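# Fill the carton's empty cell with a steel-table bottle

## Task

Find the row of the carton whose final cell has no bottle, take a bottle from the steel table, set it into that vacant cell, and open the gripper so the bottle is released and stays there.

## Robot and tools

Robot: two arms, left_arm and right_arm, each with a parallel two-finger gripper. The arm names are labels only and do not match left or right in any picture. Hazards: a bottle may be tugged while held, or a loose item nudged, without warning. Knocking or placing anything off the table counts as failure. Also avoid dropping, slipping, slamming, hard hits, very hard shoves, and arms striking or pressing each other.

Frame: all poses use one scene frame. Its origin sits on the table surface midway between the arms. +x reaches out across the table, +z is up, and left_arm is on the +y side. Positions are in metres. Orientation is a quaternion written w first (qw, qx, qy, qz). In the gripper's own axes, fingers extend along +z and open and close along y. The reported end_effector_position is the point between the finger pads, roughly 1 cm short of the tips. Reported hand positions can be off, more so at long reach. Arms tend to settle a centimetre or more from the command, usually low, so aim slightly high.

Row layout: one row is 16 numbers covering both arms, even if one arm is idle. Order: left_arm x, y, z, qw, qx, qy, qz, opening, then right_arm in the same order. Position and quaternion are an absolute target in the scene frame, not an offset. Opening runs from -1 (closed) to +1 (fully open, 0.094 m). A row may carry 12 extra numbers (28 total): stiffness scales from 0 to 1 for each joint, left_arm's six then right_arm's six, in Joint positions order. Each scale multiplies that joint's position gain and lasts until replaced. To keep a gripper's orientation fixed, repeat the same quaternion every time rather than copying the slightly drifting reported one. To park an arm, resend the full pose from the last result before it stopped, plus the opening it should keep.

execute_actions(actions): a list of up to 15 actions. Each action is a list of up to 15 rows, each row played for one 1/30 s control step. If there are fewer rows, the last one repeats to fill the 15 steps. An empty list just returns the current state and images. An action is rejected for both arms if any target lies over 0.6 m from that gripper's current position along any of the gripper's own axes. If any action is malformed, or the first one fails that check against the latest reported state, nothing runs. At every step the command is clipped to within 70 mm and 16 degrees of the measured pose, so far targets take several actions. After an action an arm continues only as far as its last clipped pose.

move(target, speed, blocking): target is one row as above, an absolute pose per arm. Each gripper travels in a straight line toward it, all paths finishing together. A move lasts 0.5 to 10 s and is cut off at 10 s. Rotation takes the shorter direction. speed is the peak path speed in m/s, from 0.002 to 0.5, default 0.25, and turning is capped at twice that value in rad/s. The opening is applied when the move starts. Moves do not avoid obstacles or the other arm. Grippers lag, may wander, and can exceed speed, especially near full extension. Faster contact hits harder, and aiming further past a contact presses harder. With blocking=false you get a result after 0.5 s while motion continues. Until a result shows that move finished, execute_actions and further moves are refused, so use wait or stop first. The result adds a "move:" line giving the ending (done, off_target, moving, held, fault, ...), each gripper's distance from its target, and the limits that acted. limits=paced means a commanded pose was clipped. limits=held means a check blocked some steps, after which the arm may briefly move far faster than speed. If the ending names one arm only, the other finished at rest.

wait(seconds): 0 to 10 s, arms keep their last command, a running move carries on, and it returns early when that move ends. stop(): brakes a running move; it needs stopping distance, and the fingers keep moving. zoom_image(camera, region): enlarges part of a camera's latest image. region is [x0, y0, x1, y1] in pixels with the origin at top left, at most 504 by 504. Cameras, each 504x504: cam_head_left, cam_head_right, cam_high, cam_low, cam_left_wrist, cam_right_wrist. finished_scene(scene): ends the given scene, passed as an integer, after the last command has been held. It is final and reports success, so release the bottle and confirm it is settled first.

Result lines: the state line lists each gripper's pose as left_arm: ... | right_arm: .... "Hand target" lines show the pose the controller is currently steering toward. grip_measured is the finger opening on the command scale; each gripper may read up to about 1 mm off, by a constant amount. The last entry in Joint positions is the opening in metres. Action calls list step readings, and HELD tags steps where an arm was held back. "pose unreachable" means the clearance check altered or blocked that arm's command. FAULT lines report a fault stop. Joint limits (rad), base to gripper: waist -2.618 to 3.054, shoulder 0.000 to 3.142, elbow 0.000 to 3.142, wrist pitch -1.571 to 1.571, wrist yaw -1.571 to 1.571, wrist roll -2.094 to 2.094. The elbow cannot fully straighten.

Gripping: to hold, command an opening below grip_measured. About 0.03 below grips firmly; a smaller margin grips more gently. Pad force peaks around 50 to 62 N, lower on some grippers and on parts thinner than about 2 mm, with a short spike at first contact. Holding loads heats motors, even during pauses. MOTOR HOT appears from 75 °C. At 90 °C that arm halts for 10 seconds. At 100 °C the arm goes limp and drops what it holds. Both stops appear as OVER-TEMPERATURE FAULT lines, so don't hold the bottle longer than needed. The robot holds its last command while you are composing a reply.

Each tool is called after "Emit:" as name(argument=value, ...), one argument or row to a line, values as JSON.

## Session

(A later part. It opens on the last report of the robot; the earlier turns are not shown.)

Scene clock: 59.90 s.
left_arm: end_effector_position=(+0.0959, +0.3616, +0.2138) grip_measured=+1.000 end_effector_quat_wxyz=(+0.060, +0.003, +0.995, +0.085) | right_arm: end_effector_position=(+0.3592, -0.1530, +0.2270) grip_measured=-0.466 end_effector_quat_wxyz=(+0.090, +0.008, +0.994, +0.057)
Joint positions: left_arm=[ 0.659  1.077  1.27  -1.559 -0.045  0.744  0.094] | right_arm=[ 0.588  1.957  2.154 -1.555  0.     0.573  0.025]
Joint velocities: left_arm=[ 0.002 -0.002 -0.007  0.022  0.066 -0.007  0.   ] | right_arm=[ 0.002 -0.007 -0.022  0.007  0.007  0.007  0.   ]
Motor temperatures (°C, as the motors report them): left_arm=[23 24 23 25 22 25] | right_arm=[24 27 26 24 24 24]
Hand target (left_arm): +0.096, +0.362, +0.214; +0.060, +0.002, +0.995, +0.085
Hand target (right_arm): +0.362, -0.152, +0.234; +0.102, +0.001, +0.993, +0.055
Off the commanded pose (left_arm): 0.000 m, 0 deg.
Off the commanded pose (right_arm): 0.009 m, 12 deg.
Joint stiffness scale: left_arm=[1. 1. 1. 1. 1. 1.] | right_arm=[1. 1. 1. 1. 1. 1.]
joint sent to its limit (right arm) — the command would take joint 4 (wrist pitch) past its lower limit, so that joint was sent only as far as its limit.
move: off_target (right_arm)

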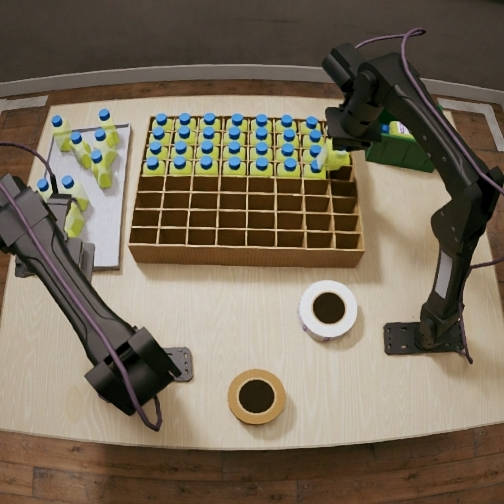

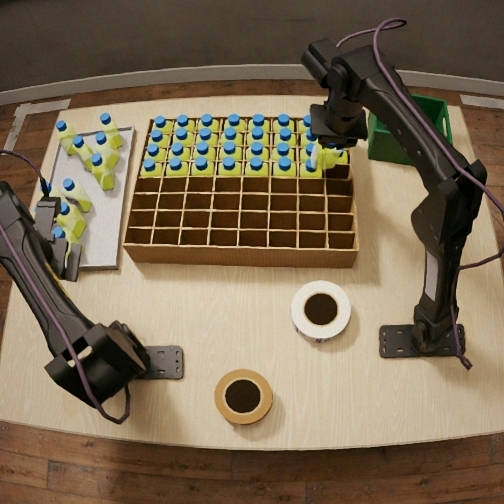

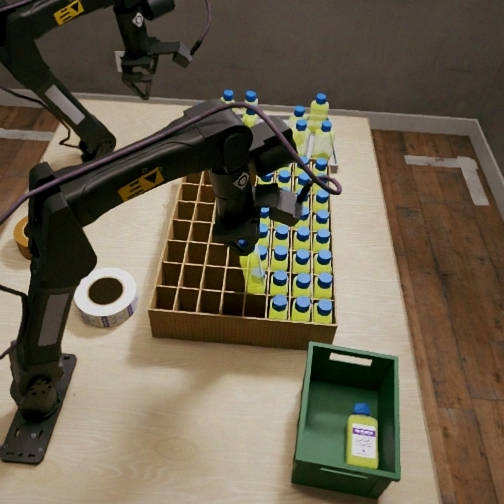

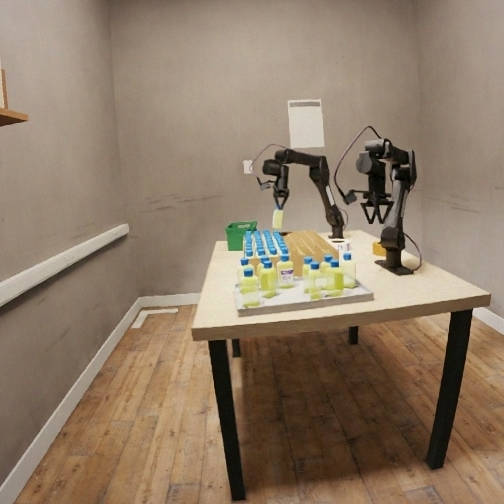

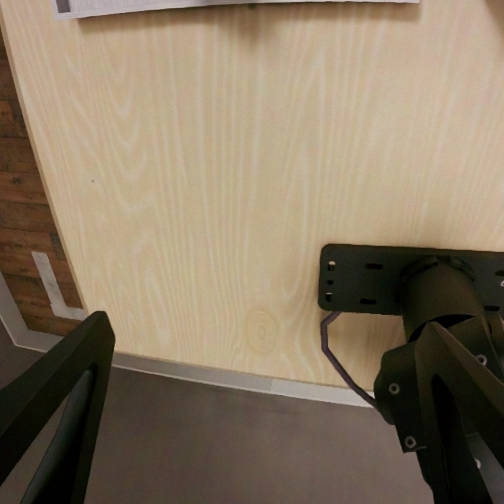

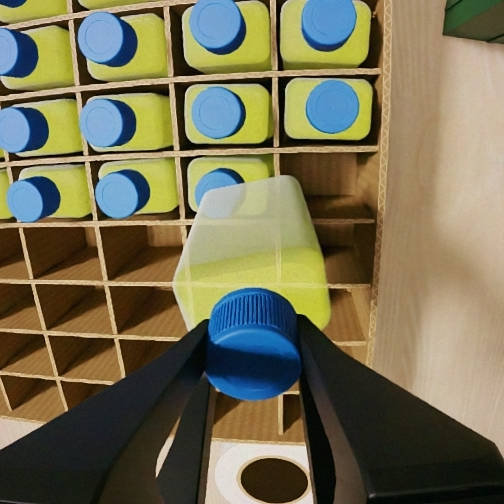

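Emit:
move(
  target=[0.0959, 0.3617, 0.2138, 0.060, 0.002, 0.995, 0.085, 1, 0.361, -0.195, 0.232, 0, 0.061, 0.998, 0, -0.53],
  speed=0.12,
)

Scene clock: 62.87 s.
left_arm: end_effector_position=(+0.0959, +0.3616, +0.2138) grip_measured=+1.000 end_effector_quat_wxyz=(+0.060, +0.003, +0.995, +0.085) | right_arm: end_effector_position=(+0.3660, -0.1898, +0.2232) grip_measured=-0.466 end_effector_quat_wxyz=(+0.081, +0.055, +0.994, +0.046)
Joint positions: left_arm=[ 0.659  1.077  1.27  -1.559 -0.045  0.744  0.094] | right_arm=[ 0.498  1.922  2.093 -1.555  0.001  0.578  0.025]
Joint velocities: left_arm=[-0.022 -0.002  0.017 -0.051  0.037  0.051  0.   ] | right_arm=[-0.022 -0.002 -0.027  0.037 -0.051 -0.022 -0.001]
Motor temperatures (°C, as the motors report them): left_arm=[23 24 23 25 22 25] | right_arm=[24 27 26 25 24 24]
Hand target (left_arm): +0.096, +0.362, +0.214; +0.060, +0.002, +0.995, +0.085
Hand target (right_arm): +0.361, -0.195, +0.231; +0.087, +0.061, +0.993, +0.048
Off the commanded pose (left_arm): 0.000 m, 0 deg.
Off the commanded pose (right_arm): 0.011 m, 11 deg.
Joint stiffness scale: left_arm=[1. 1. 1. 1. 1. 1.] | right_arm=[1. 1. 1. 1. 1. 1.]
joint sent to its limit (right arm) — the command would take joint 4 (wrist pitch) past its lower limit, so that joint was sent only as far as its limit.
move: off_target (right_arm)

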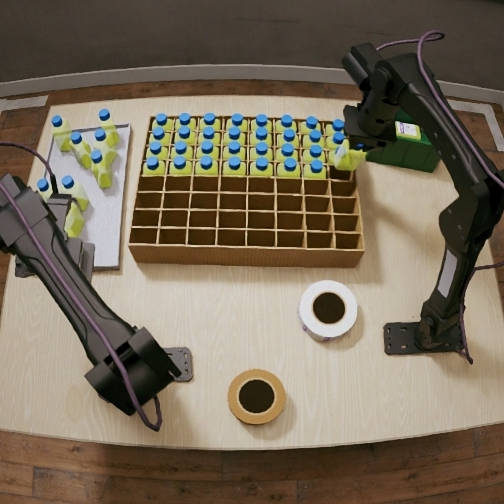

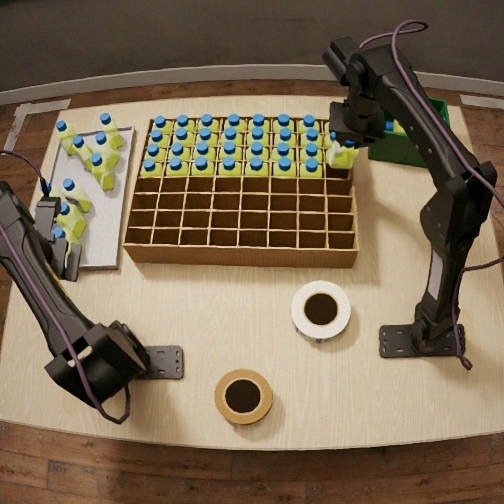

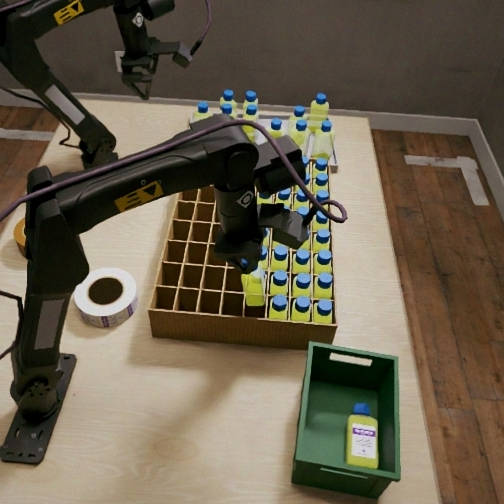

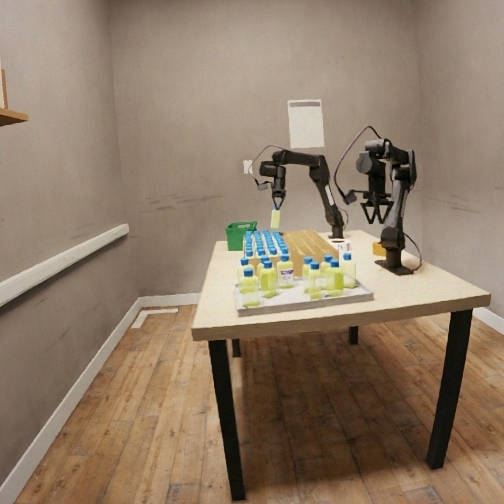

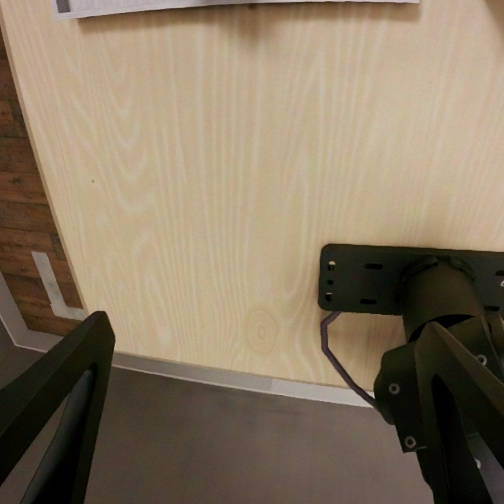

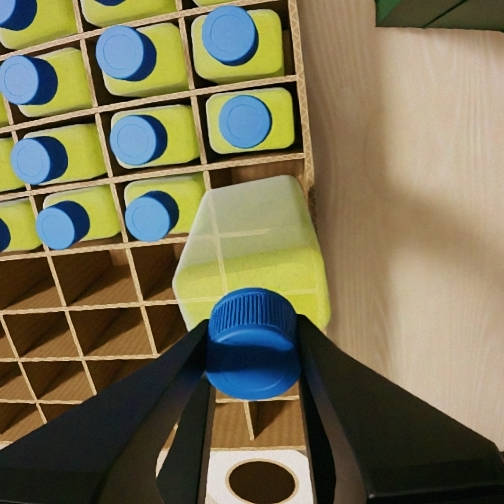

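Emit:
move(
  target=[0.0959, 0.3617, 0.2138, 0.060, 0.002, 0.995, 0.085, 1, 0.367, -0.192, 0.197, 0, 0.061, 0.998, 0, -0.53],
  speed=0.05,
)

Scene clock: 66.70 s.
left_arm: end_effector_position=(+0.0959, +0.3616, +0.2138) grip_measured=+1.000 end_effector_quat_wxyz=(+0.060, +0.003, +0.995, +0.085) | right_arm: end_effector_position=(+0.3686, -0.1885, +0.2016) grip_measured=-0.466 end_effector_quat_wxyz=(+0.054, +0.055, +0.997, +0.031)
Joint positions: left_arm=[ 0.659  1.077  1.27  -1.559 -0.045  0.744  0.094] | right_arm=[ 0.498  1.972  2.081 -1.555  0.001  0.578  0.025]
Joint velocities: left_arm=[-0.022 -0.007  0.012 -0.037  0.007 -0.007  0.   ] | right_arm=[-0.007 -0.002  0.012  0.007 -0.037 -0.051 -0.   ]
Motor temperatures (°C, as the motors report them): left_arm=[23 24 23 25 22 25] | right_arm=[24 27 26 25 24 24]
Hand target (left_arm): +0.096, +0.362, +0.214; +0.060, +0.002, +0.995, +0.085
Hand target (right_arm): +0.367, -0.192, +0.196; +0.044, +0.061, +0.997, +0.025
Off the commanded pose (left_arm): 0.000 m, 0 deg.
Off the commanded pose (right_arm): 0.006 m, 7 deg.
Joint stiffness scale: left_arm=[1. 1. 1. 1. 1. 1.] | right_arm=[1. 1. 1. 1. 1. 1.]
joint sent to its limit (right arm) — the command would take joint 4 (wrist pitch) past its lower limit, so that joint was sent only as far as its limit.
move: off_target (right_arm)

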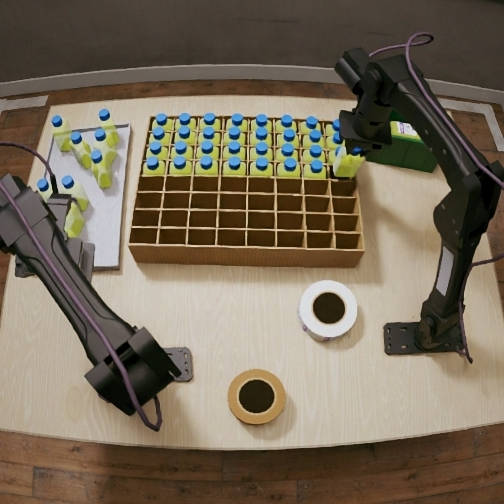

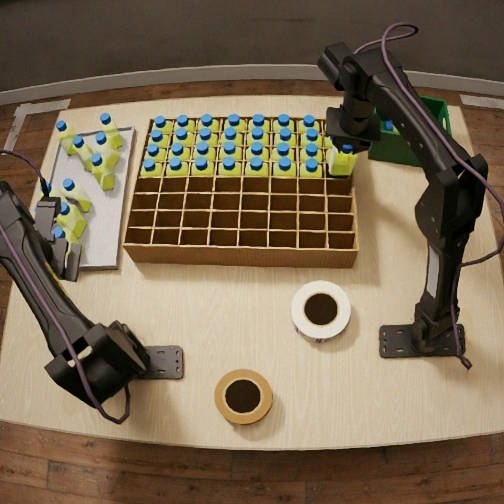

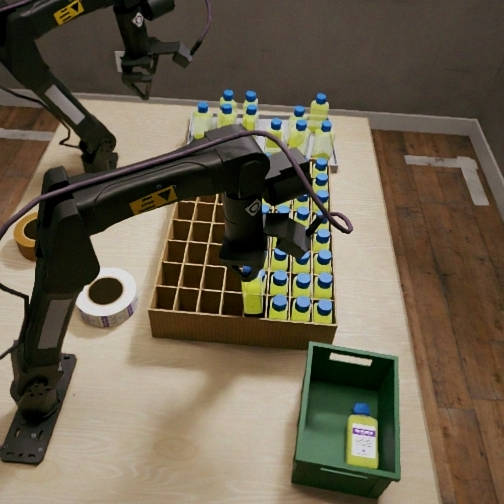

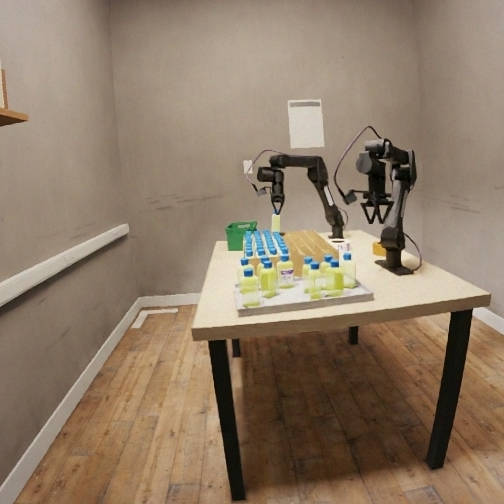

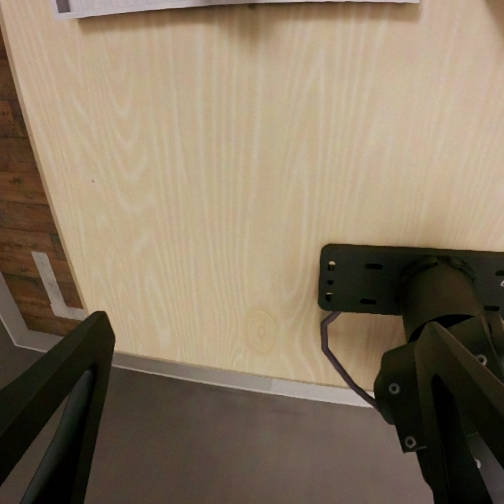

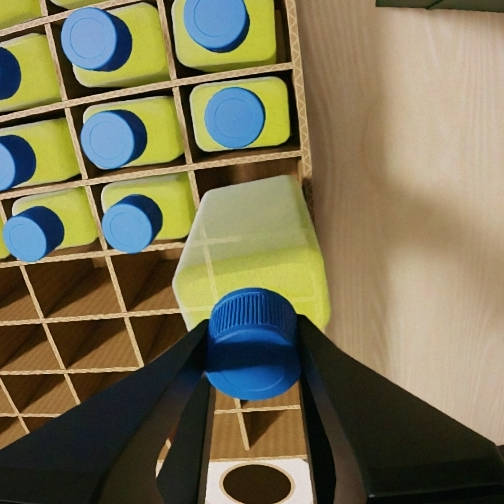

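Emit:
zoom_image(
  camera="cam_high",
  region=[190, 230, 340, 350],
)

Emit:
zoom_image(
  camera="cam_head_left",
  region=[280, 100, 400, 220],
)

Emit:
zoom_image(
  camera="cam_right_wrist",
  region=[140, 100, 360, 300],
)

Region (190, 230, 340, 350) of cam_high's 504x504 image, scaled by 3.360, with more detail than that image has; it fills the top 403 rows of this view, and the rest is white.

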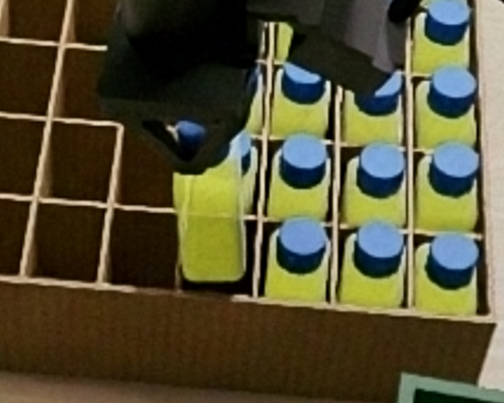

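Region (280, 100, 400, 220) of cam_head_left's 504x504 image, scaled by 4.200, with more detail than that image has.

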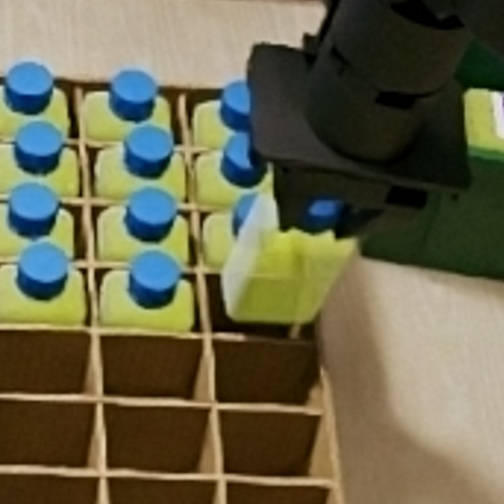

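Region (140, 100, 360, 300) of cam_right_wrist's 504x504 image, scaled by 2.291, with more detail than that image has; it fills the top 458 rows of this view, and the rest is white.

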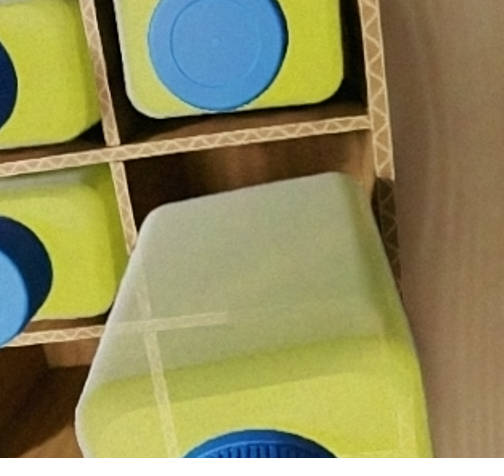

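Emit:
move(
  target=[0.0959, 0.3617, 0.2138, 0.060, 0.002, 0.995, 0.085, 1, 0.378, -0.185, 0.175, 0, 0.061, 0.998, 0, -0.53],
  speed=0.04,
)

Scene clock: 69.67 s.
left_arm: end_effector_position=(+0.0959, +0.3616, +0.2138) grip_measured=+1.000 end_effector_quat_wxyz=(+0.060, +0.003, +0.995, +0.085) | right_arm: end_effector_position=(+0.3732, -0.1865, +0.1868) grip_measured=-0.466 end_effector_quat_wxyz=(+0.037, +0.055, +0.998, +0.020)
Joint positions: left_arm=[ 0.659  1.077  1.27  -1.559 -0.045  0.744  0.094] | right_arm=[ 0.498  2.023  2.098 -1.562  0.002  0.578  0.025]
Joint velocities: left_arm=[-0.007 -0.012 -0.017 -0.066 -0.081  0.022  0.   ] | right_arm=[-0.012 -0.012 -0.002  0.007  0.037 -0.022 -0.002]
Motor temperatures (°C, as the motors report them): left_arm=[23 24 23 25 22 25] | right_arm=[24 27 26 25 24 24]
Hand target (left_arm): +0.096, +0.362, +0.214; +0.060, +0.002, +0.995, +0.085
Hand target (right_arm): +0.378, -0.185, +0.174; +0.024, +0.061, +0.998, +0.013
Off the commanded pose (left_arm): 0.000 m, 0 deg.
Off the commanded pose (right_arm): 0.013 m, 5 deg.
Joint stiffness scale: left_arm=[1. 1. 1. 1. 1. 1.] | right_arm=[1. 1. 1. 1. 1. 1.]
joint sent to its limit (right arm) — the command would take joint 4 (wrist pitch) past its lower limit, so that joint was sent only as far as its limit.
move: off_target (right_arm)

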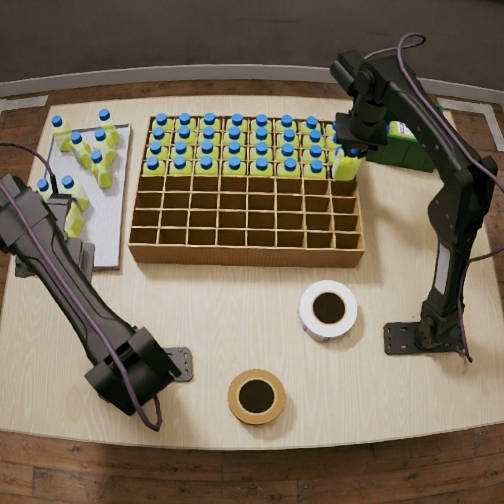

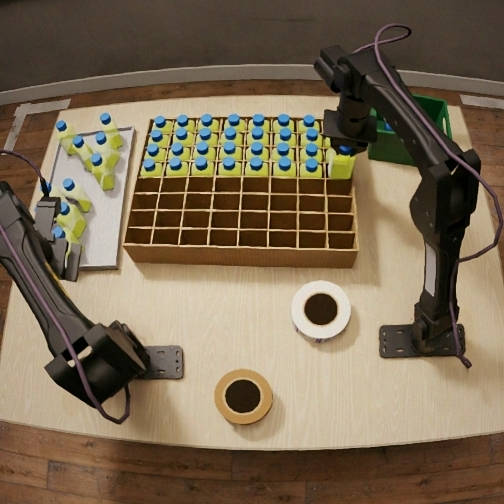

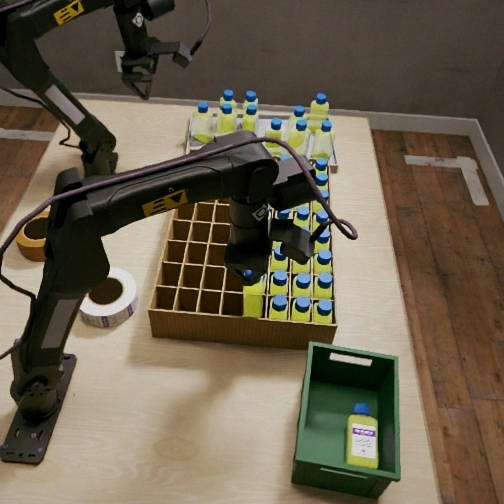

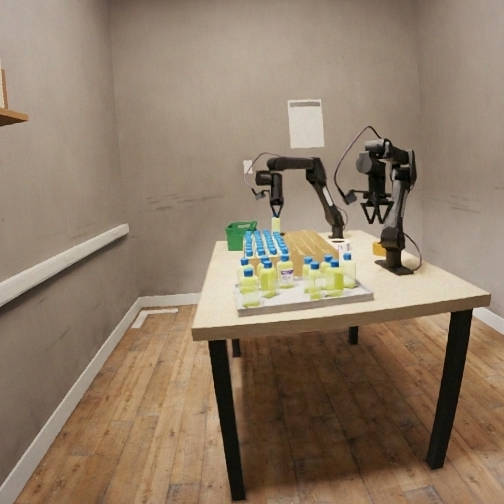

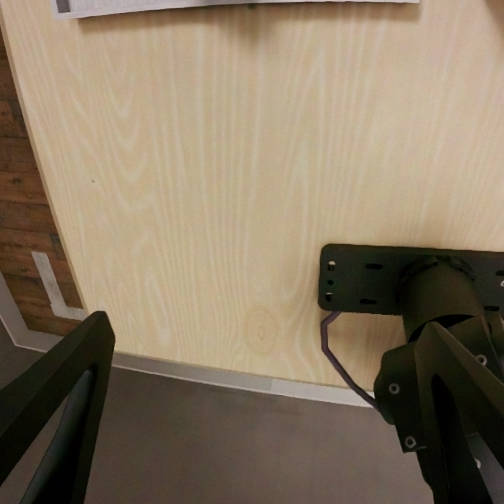

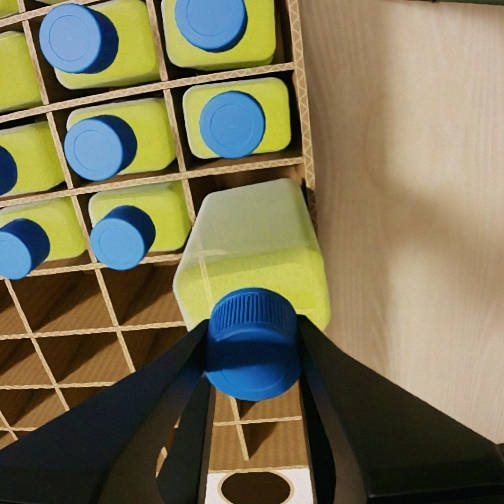

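Emit:
zoom_image(
  camera="cam_high",
  region=[190, 230, 340, 350],
)

Emit:
zoom_image(
  camera="cam_head_left",
  region=[280, 100, 400, 220],
)

Region (190, 230, 340, 350) of cam_high's 504x504 image, scaled by 3.360, with more detail than that image has; it fills the top 403 rows of this view, and the rest is white.

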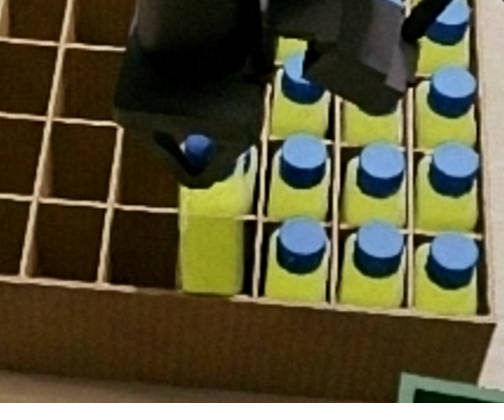

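Region (280, 100, 400, 220) of cam_head_left's 504x504 image, scaled by 4.200, with more detail than that image has.

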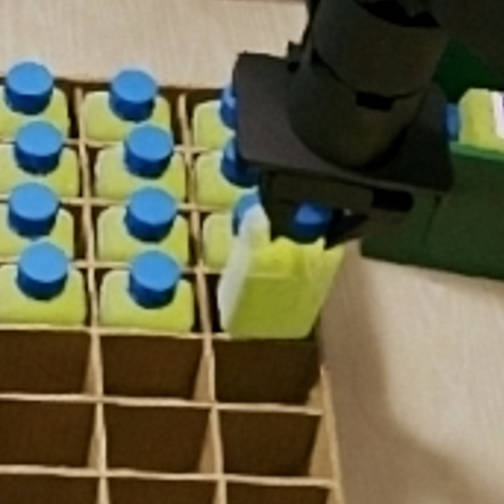

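Emit:
move(
  target=[0.0959, 0.3617, 0.2138, 0.060, 0.002, 0.995, 0.085, 1, 0.387, -0.183, 0.150, 0, 0.061, 0.998, 0, -0.53],
  speed=0.04,
)

Scene clock: 71.53 s.
left_arm: end_effector_position=(+0.0959, +0.3616, +0.2138) grip_measured=+1.000 end_effector_quat_wxyz=(+0.060, +0.003, +0.995, +0.085) | right_arm: end_effector_position=(+0.3836, -0.1814, +0.1450) grip_measured=-0.466 end_effector_quat_wxyz=(-0.003, +0.056, +0.998, -0.003)
Joint positions: left_arm=[ 0.659  1.077  1.27  -1.559 -0.045  0.744  0.094] | right_arm=[ 0.497  2.143  2.113 -1.549  0.001  0.578  0.025]
Joint velocities: left_arm=[ 0.002  0.012  0.007  0.007 -0.051  0.066  0.   ] | right_arm=[-0.007  0.012  0.007  0.037  0.022  0.037  0.001]
Motor temperatures (°C, as the motors report them): left_arm=[23 24 23 25 22 25] | right_arm=[24 27 26 25 24 24]
Hand target (left_arm): +0.096, +0.362, +0.214; +0.060, +0.002, +0.995, +0.085
Hand target (right_arm): +0.387, -0.183, +0.150; +0.001, +0.061, +0.998, +0.000
Off the commanded pose (left_arm): 0.000 m, 0 deg.
Off the commanded pose (right_arm): 0.006 m, 1 deg.
Joint stiffness scale: left_arm=[1. 1. 1. 1. 1. 1.] | right_arm=[1. 1. 1. 1. 1. 1.]
joint sent to its limit (right arm) — the command would take joint 4 (wrist pitch) past its lower limit, so that joint was sent only as far as its limit.
move: done

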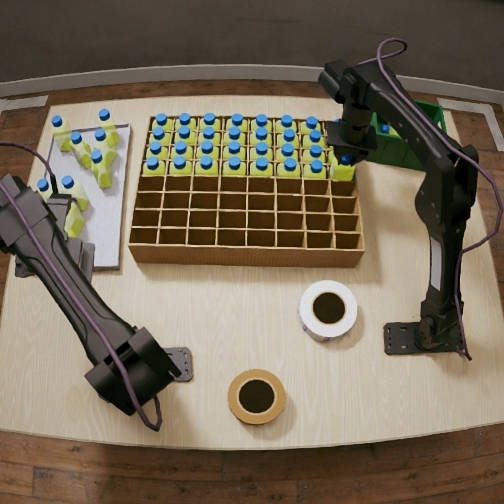

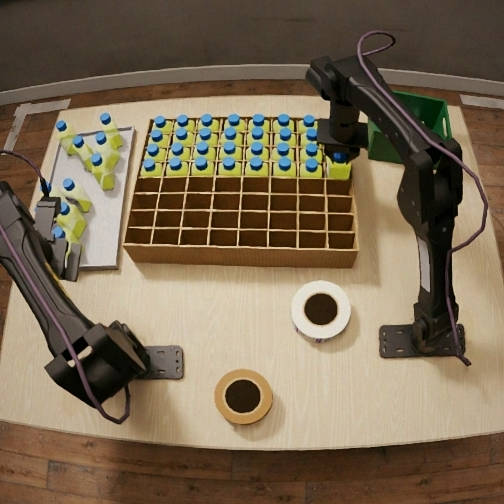

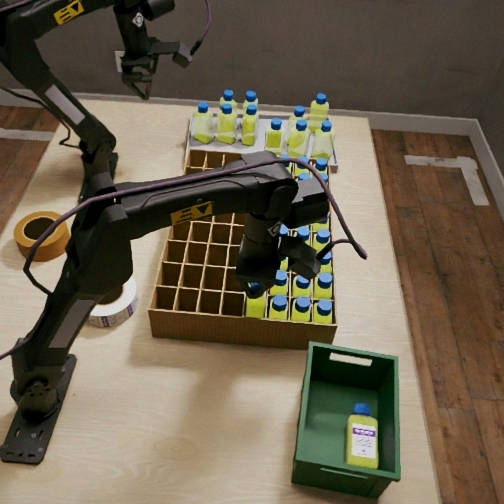

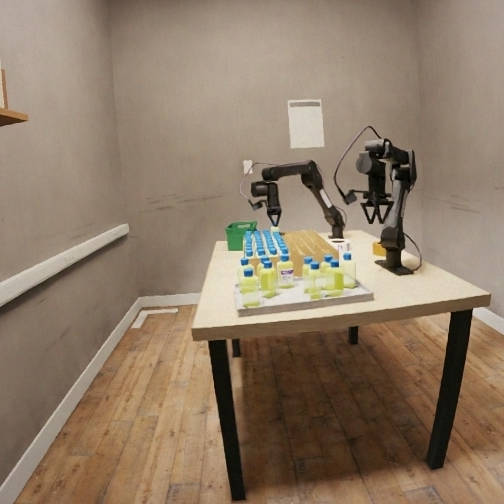

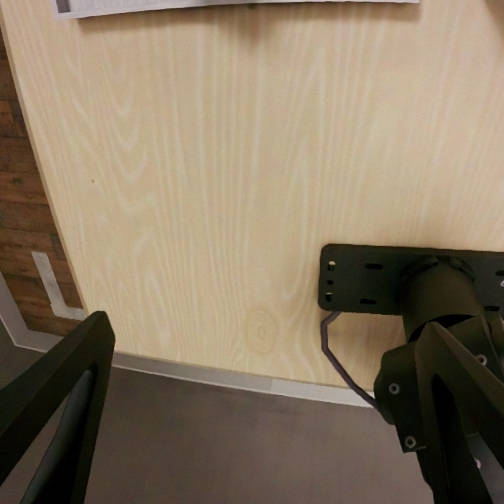

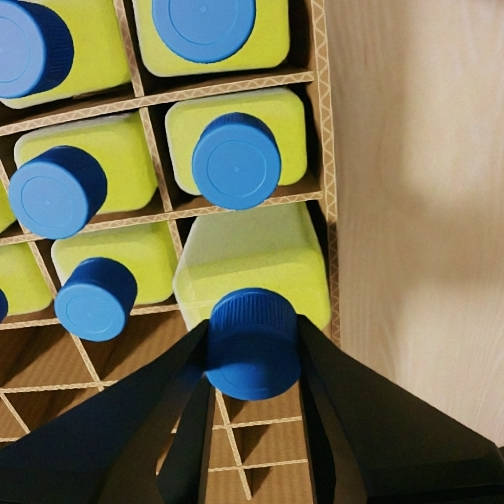

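Emit:
move(
  target=[0.0959, 0.3617, 0.2138, 0.060, 0.002, 0.995, 0.085, 1, 0.386, -0.183, 0.120, 0, 0.061, 0.998, 0, -0.53],
  speed=0.04,
)

Emit:
zoom_image(
  camera="cam_high",
  region=[190, 200, 370, 350],
)

Emit:
zoom_image(
  camera="cam_low",
  region=[220, 160, 340, 270],
)

Scene clock: 73.07 s.
left_arm: end_effector_position=(+0.0959, +0.3616, +0.2138) grip_measured=+1.000 end_effector_quat_wxyz=(+0.060, +0.003, +0.995, +0.085) | right_arm: end_effector_position=(+0.3842, -0.1811, +0.1154) grip_measured=-0.466 end_effector_quat_wxyz=(-0.010, +0.056, +0.998, -0.006)
Joint positions: left_arm=[ 0.659  1.077  1.27  -1.559 -0.045  0.744  0.094] | right_arm=[ 0.497  2.143  1.994 -1.446  0.001  0.578  0.025]
Joint velocities: left_arm=[ 0.002 -0.007  0.002 -0.022 -0.007  0.022  0.   ] | right_arm=[-0.007  0.007 -0.007  0.007  0.022  0.022 -0.001]
Motor temperatures (°C, as the motors report them): left_arm=[23 24 23 25 22 25] | right_arm=[24 27 26 24 24 24]
Hand target (left_arm): +0.096, +0.362, +0.214; +0.060, +0.002, +0.995, +0.085
Hand target (right_arm): +0.386, -0.183, +0.120; -0.000, +0.061, +0.998, -0.000
Off the commanded pose (left_arm): 0.000 m, 0 deg.
Off the commanded pose (right_arm): 0.005 m, 1 deg.
Joint stiffness scale: left_arm=[1. 1. 1. 1. 1. 1.] | right_arm=[1. 1. 1. 1. 1. 1.]
move: done

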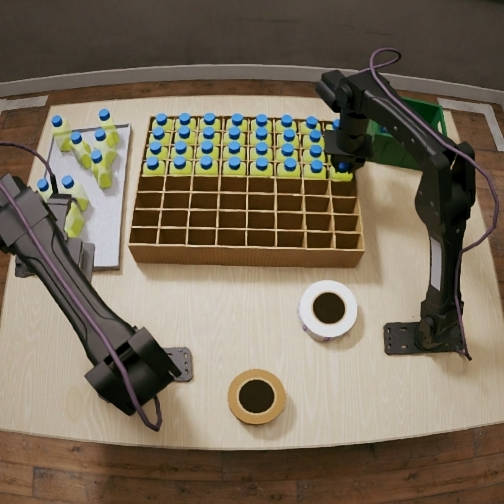

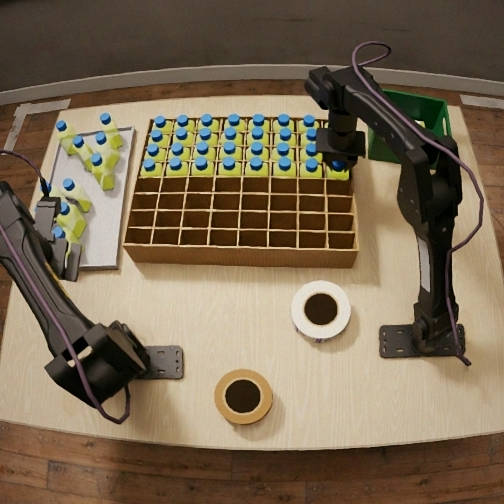

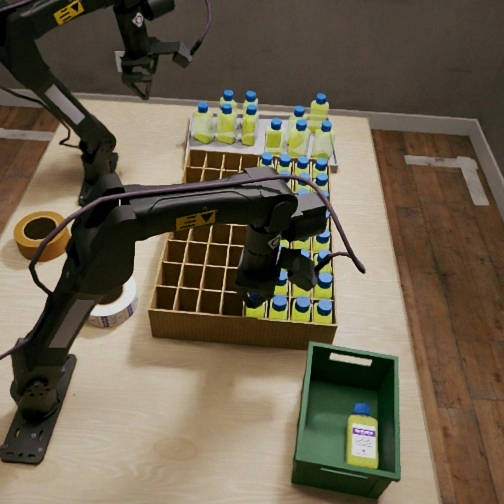

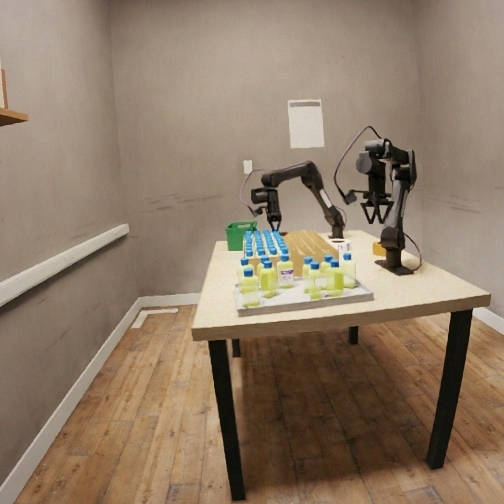

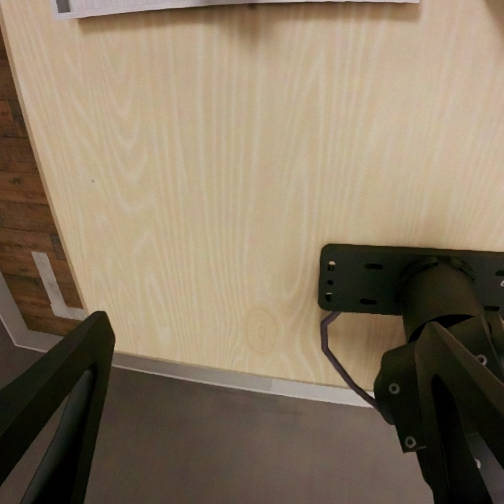

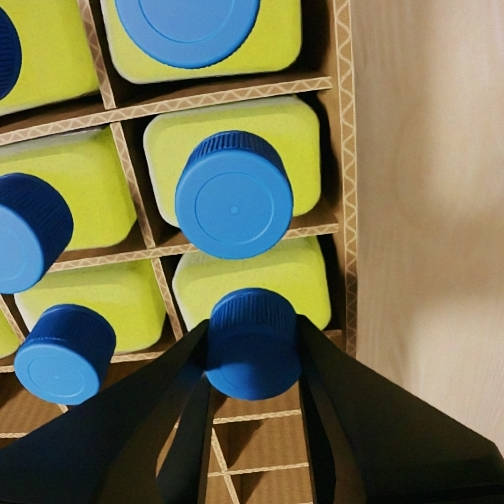

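Region (190, 200, 370, 350) of cam_high's 504x504 image, scaled by 2.800, with more detail than that image has.

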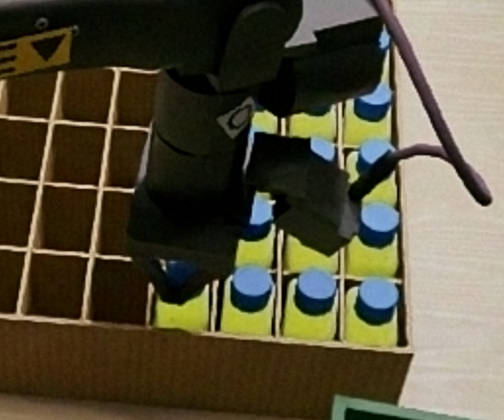

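Region (220, 160, 340, 270) of cam_low's 504x504 image, scaled by 4.200, with more detail than that image has; it fills the top 462 rows of this view, and the rest is white.

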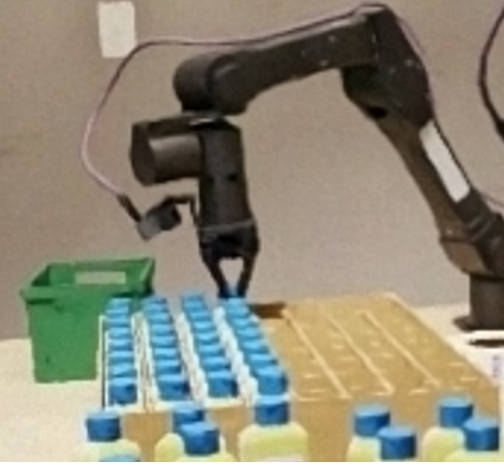

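Emit:
move(
  target=[0.0959, 0.3617, 0.2138, 0.060, 0.002, 0.995, 0.085, 1, 0.386, -0.183, 0.112, 0, 0.061, 0.998, 0, -0.53],
  speed=0.03,
)

Scene clock: 74.33 s.
left_arm: end_effector_position=(+0.0959, +0.3616, +0.2138) grip_measured=+1.000 end_effector_quat_wxyz=(+0.060, +0.003, +0.995, +0.085) | right_arm: end_effector_position=(+0.3839, -0.1812, +0.1100) grip_measured=-0.466 end_effector_quat_wxyz=(-0.009, +0.056, +0.998, -0.006)
Joint positions: left_arm=[ 0.659  1.077  1.27  -1.559 -0.045  0.744  0.094] | right_arm=[ 0.497  2.138  1.965 -1.42   0.001  0.578  0.025]
Joint velocities: left_arm=[ 0.007 -0.007  0.002 -0.007  0.051 -0.007  0.   ] | right_arm=[ 0.007 -0.002  0.002 -0.037 -0.066 -0.007 -0.001]
Motor temperatures (°C, as the motors report them): left_arm=[23 24 23 25 22 25] | right_arm=[24 27 26 24 24 24]
Hand target (left_arm): +0.096, +0.362, +0.214; +0.060, +0.002, +0.995, +0.085
Hand target (right_arm): +0.386, -0.183, +0.112; -0.000, +0.061, +0.998, -0.000
Off the commanded pose (left_arm): 0.000 m, 0 deg.
Off the commanded pose (right_arm): 0.003 m, 1 deg.
Joint stiffness scale: left_arm=[1. 1. 1. 1. 1. 1.] | right_arm=[1. 1. 1. 1. 1. 1.]
move: done

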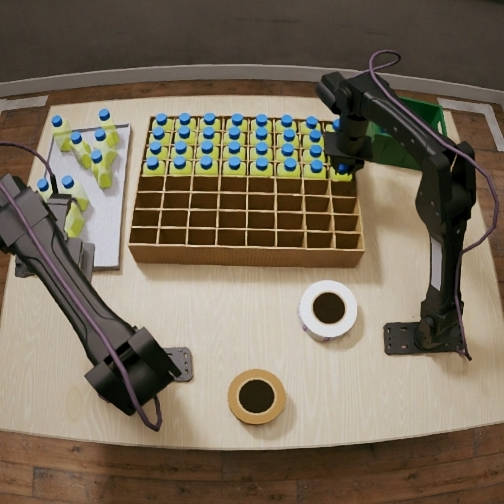

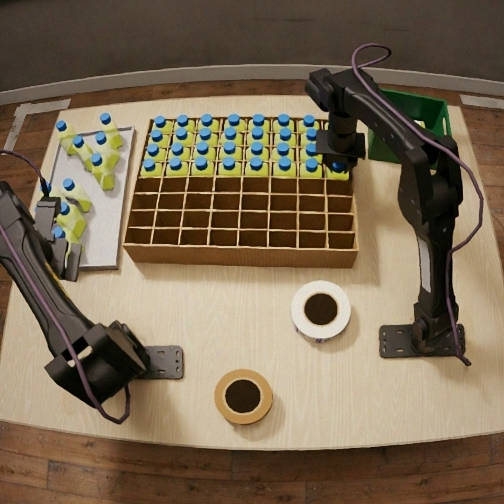

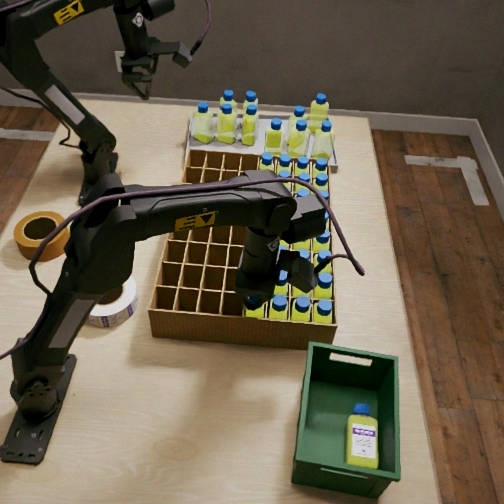

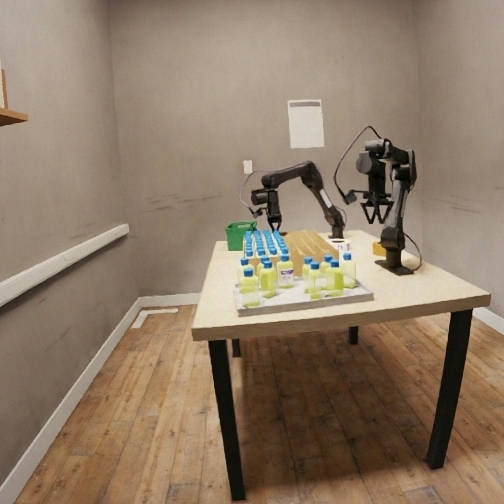

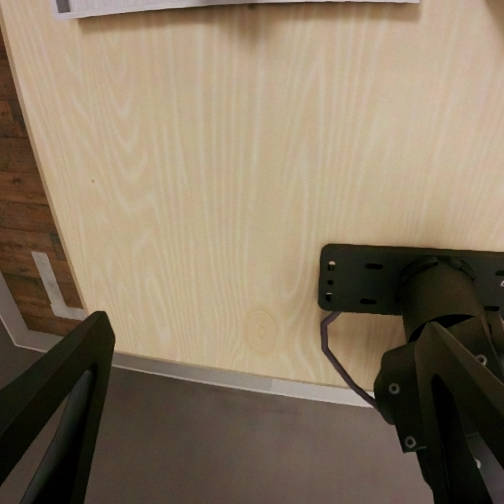

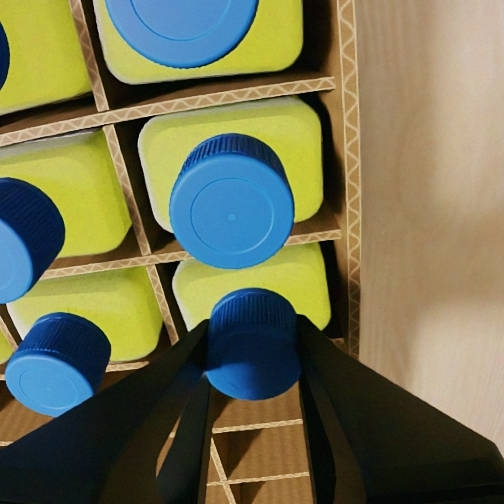

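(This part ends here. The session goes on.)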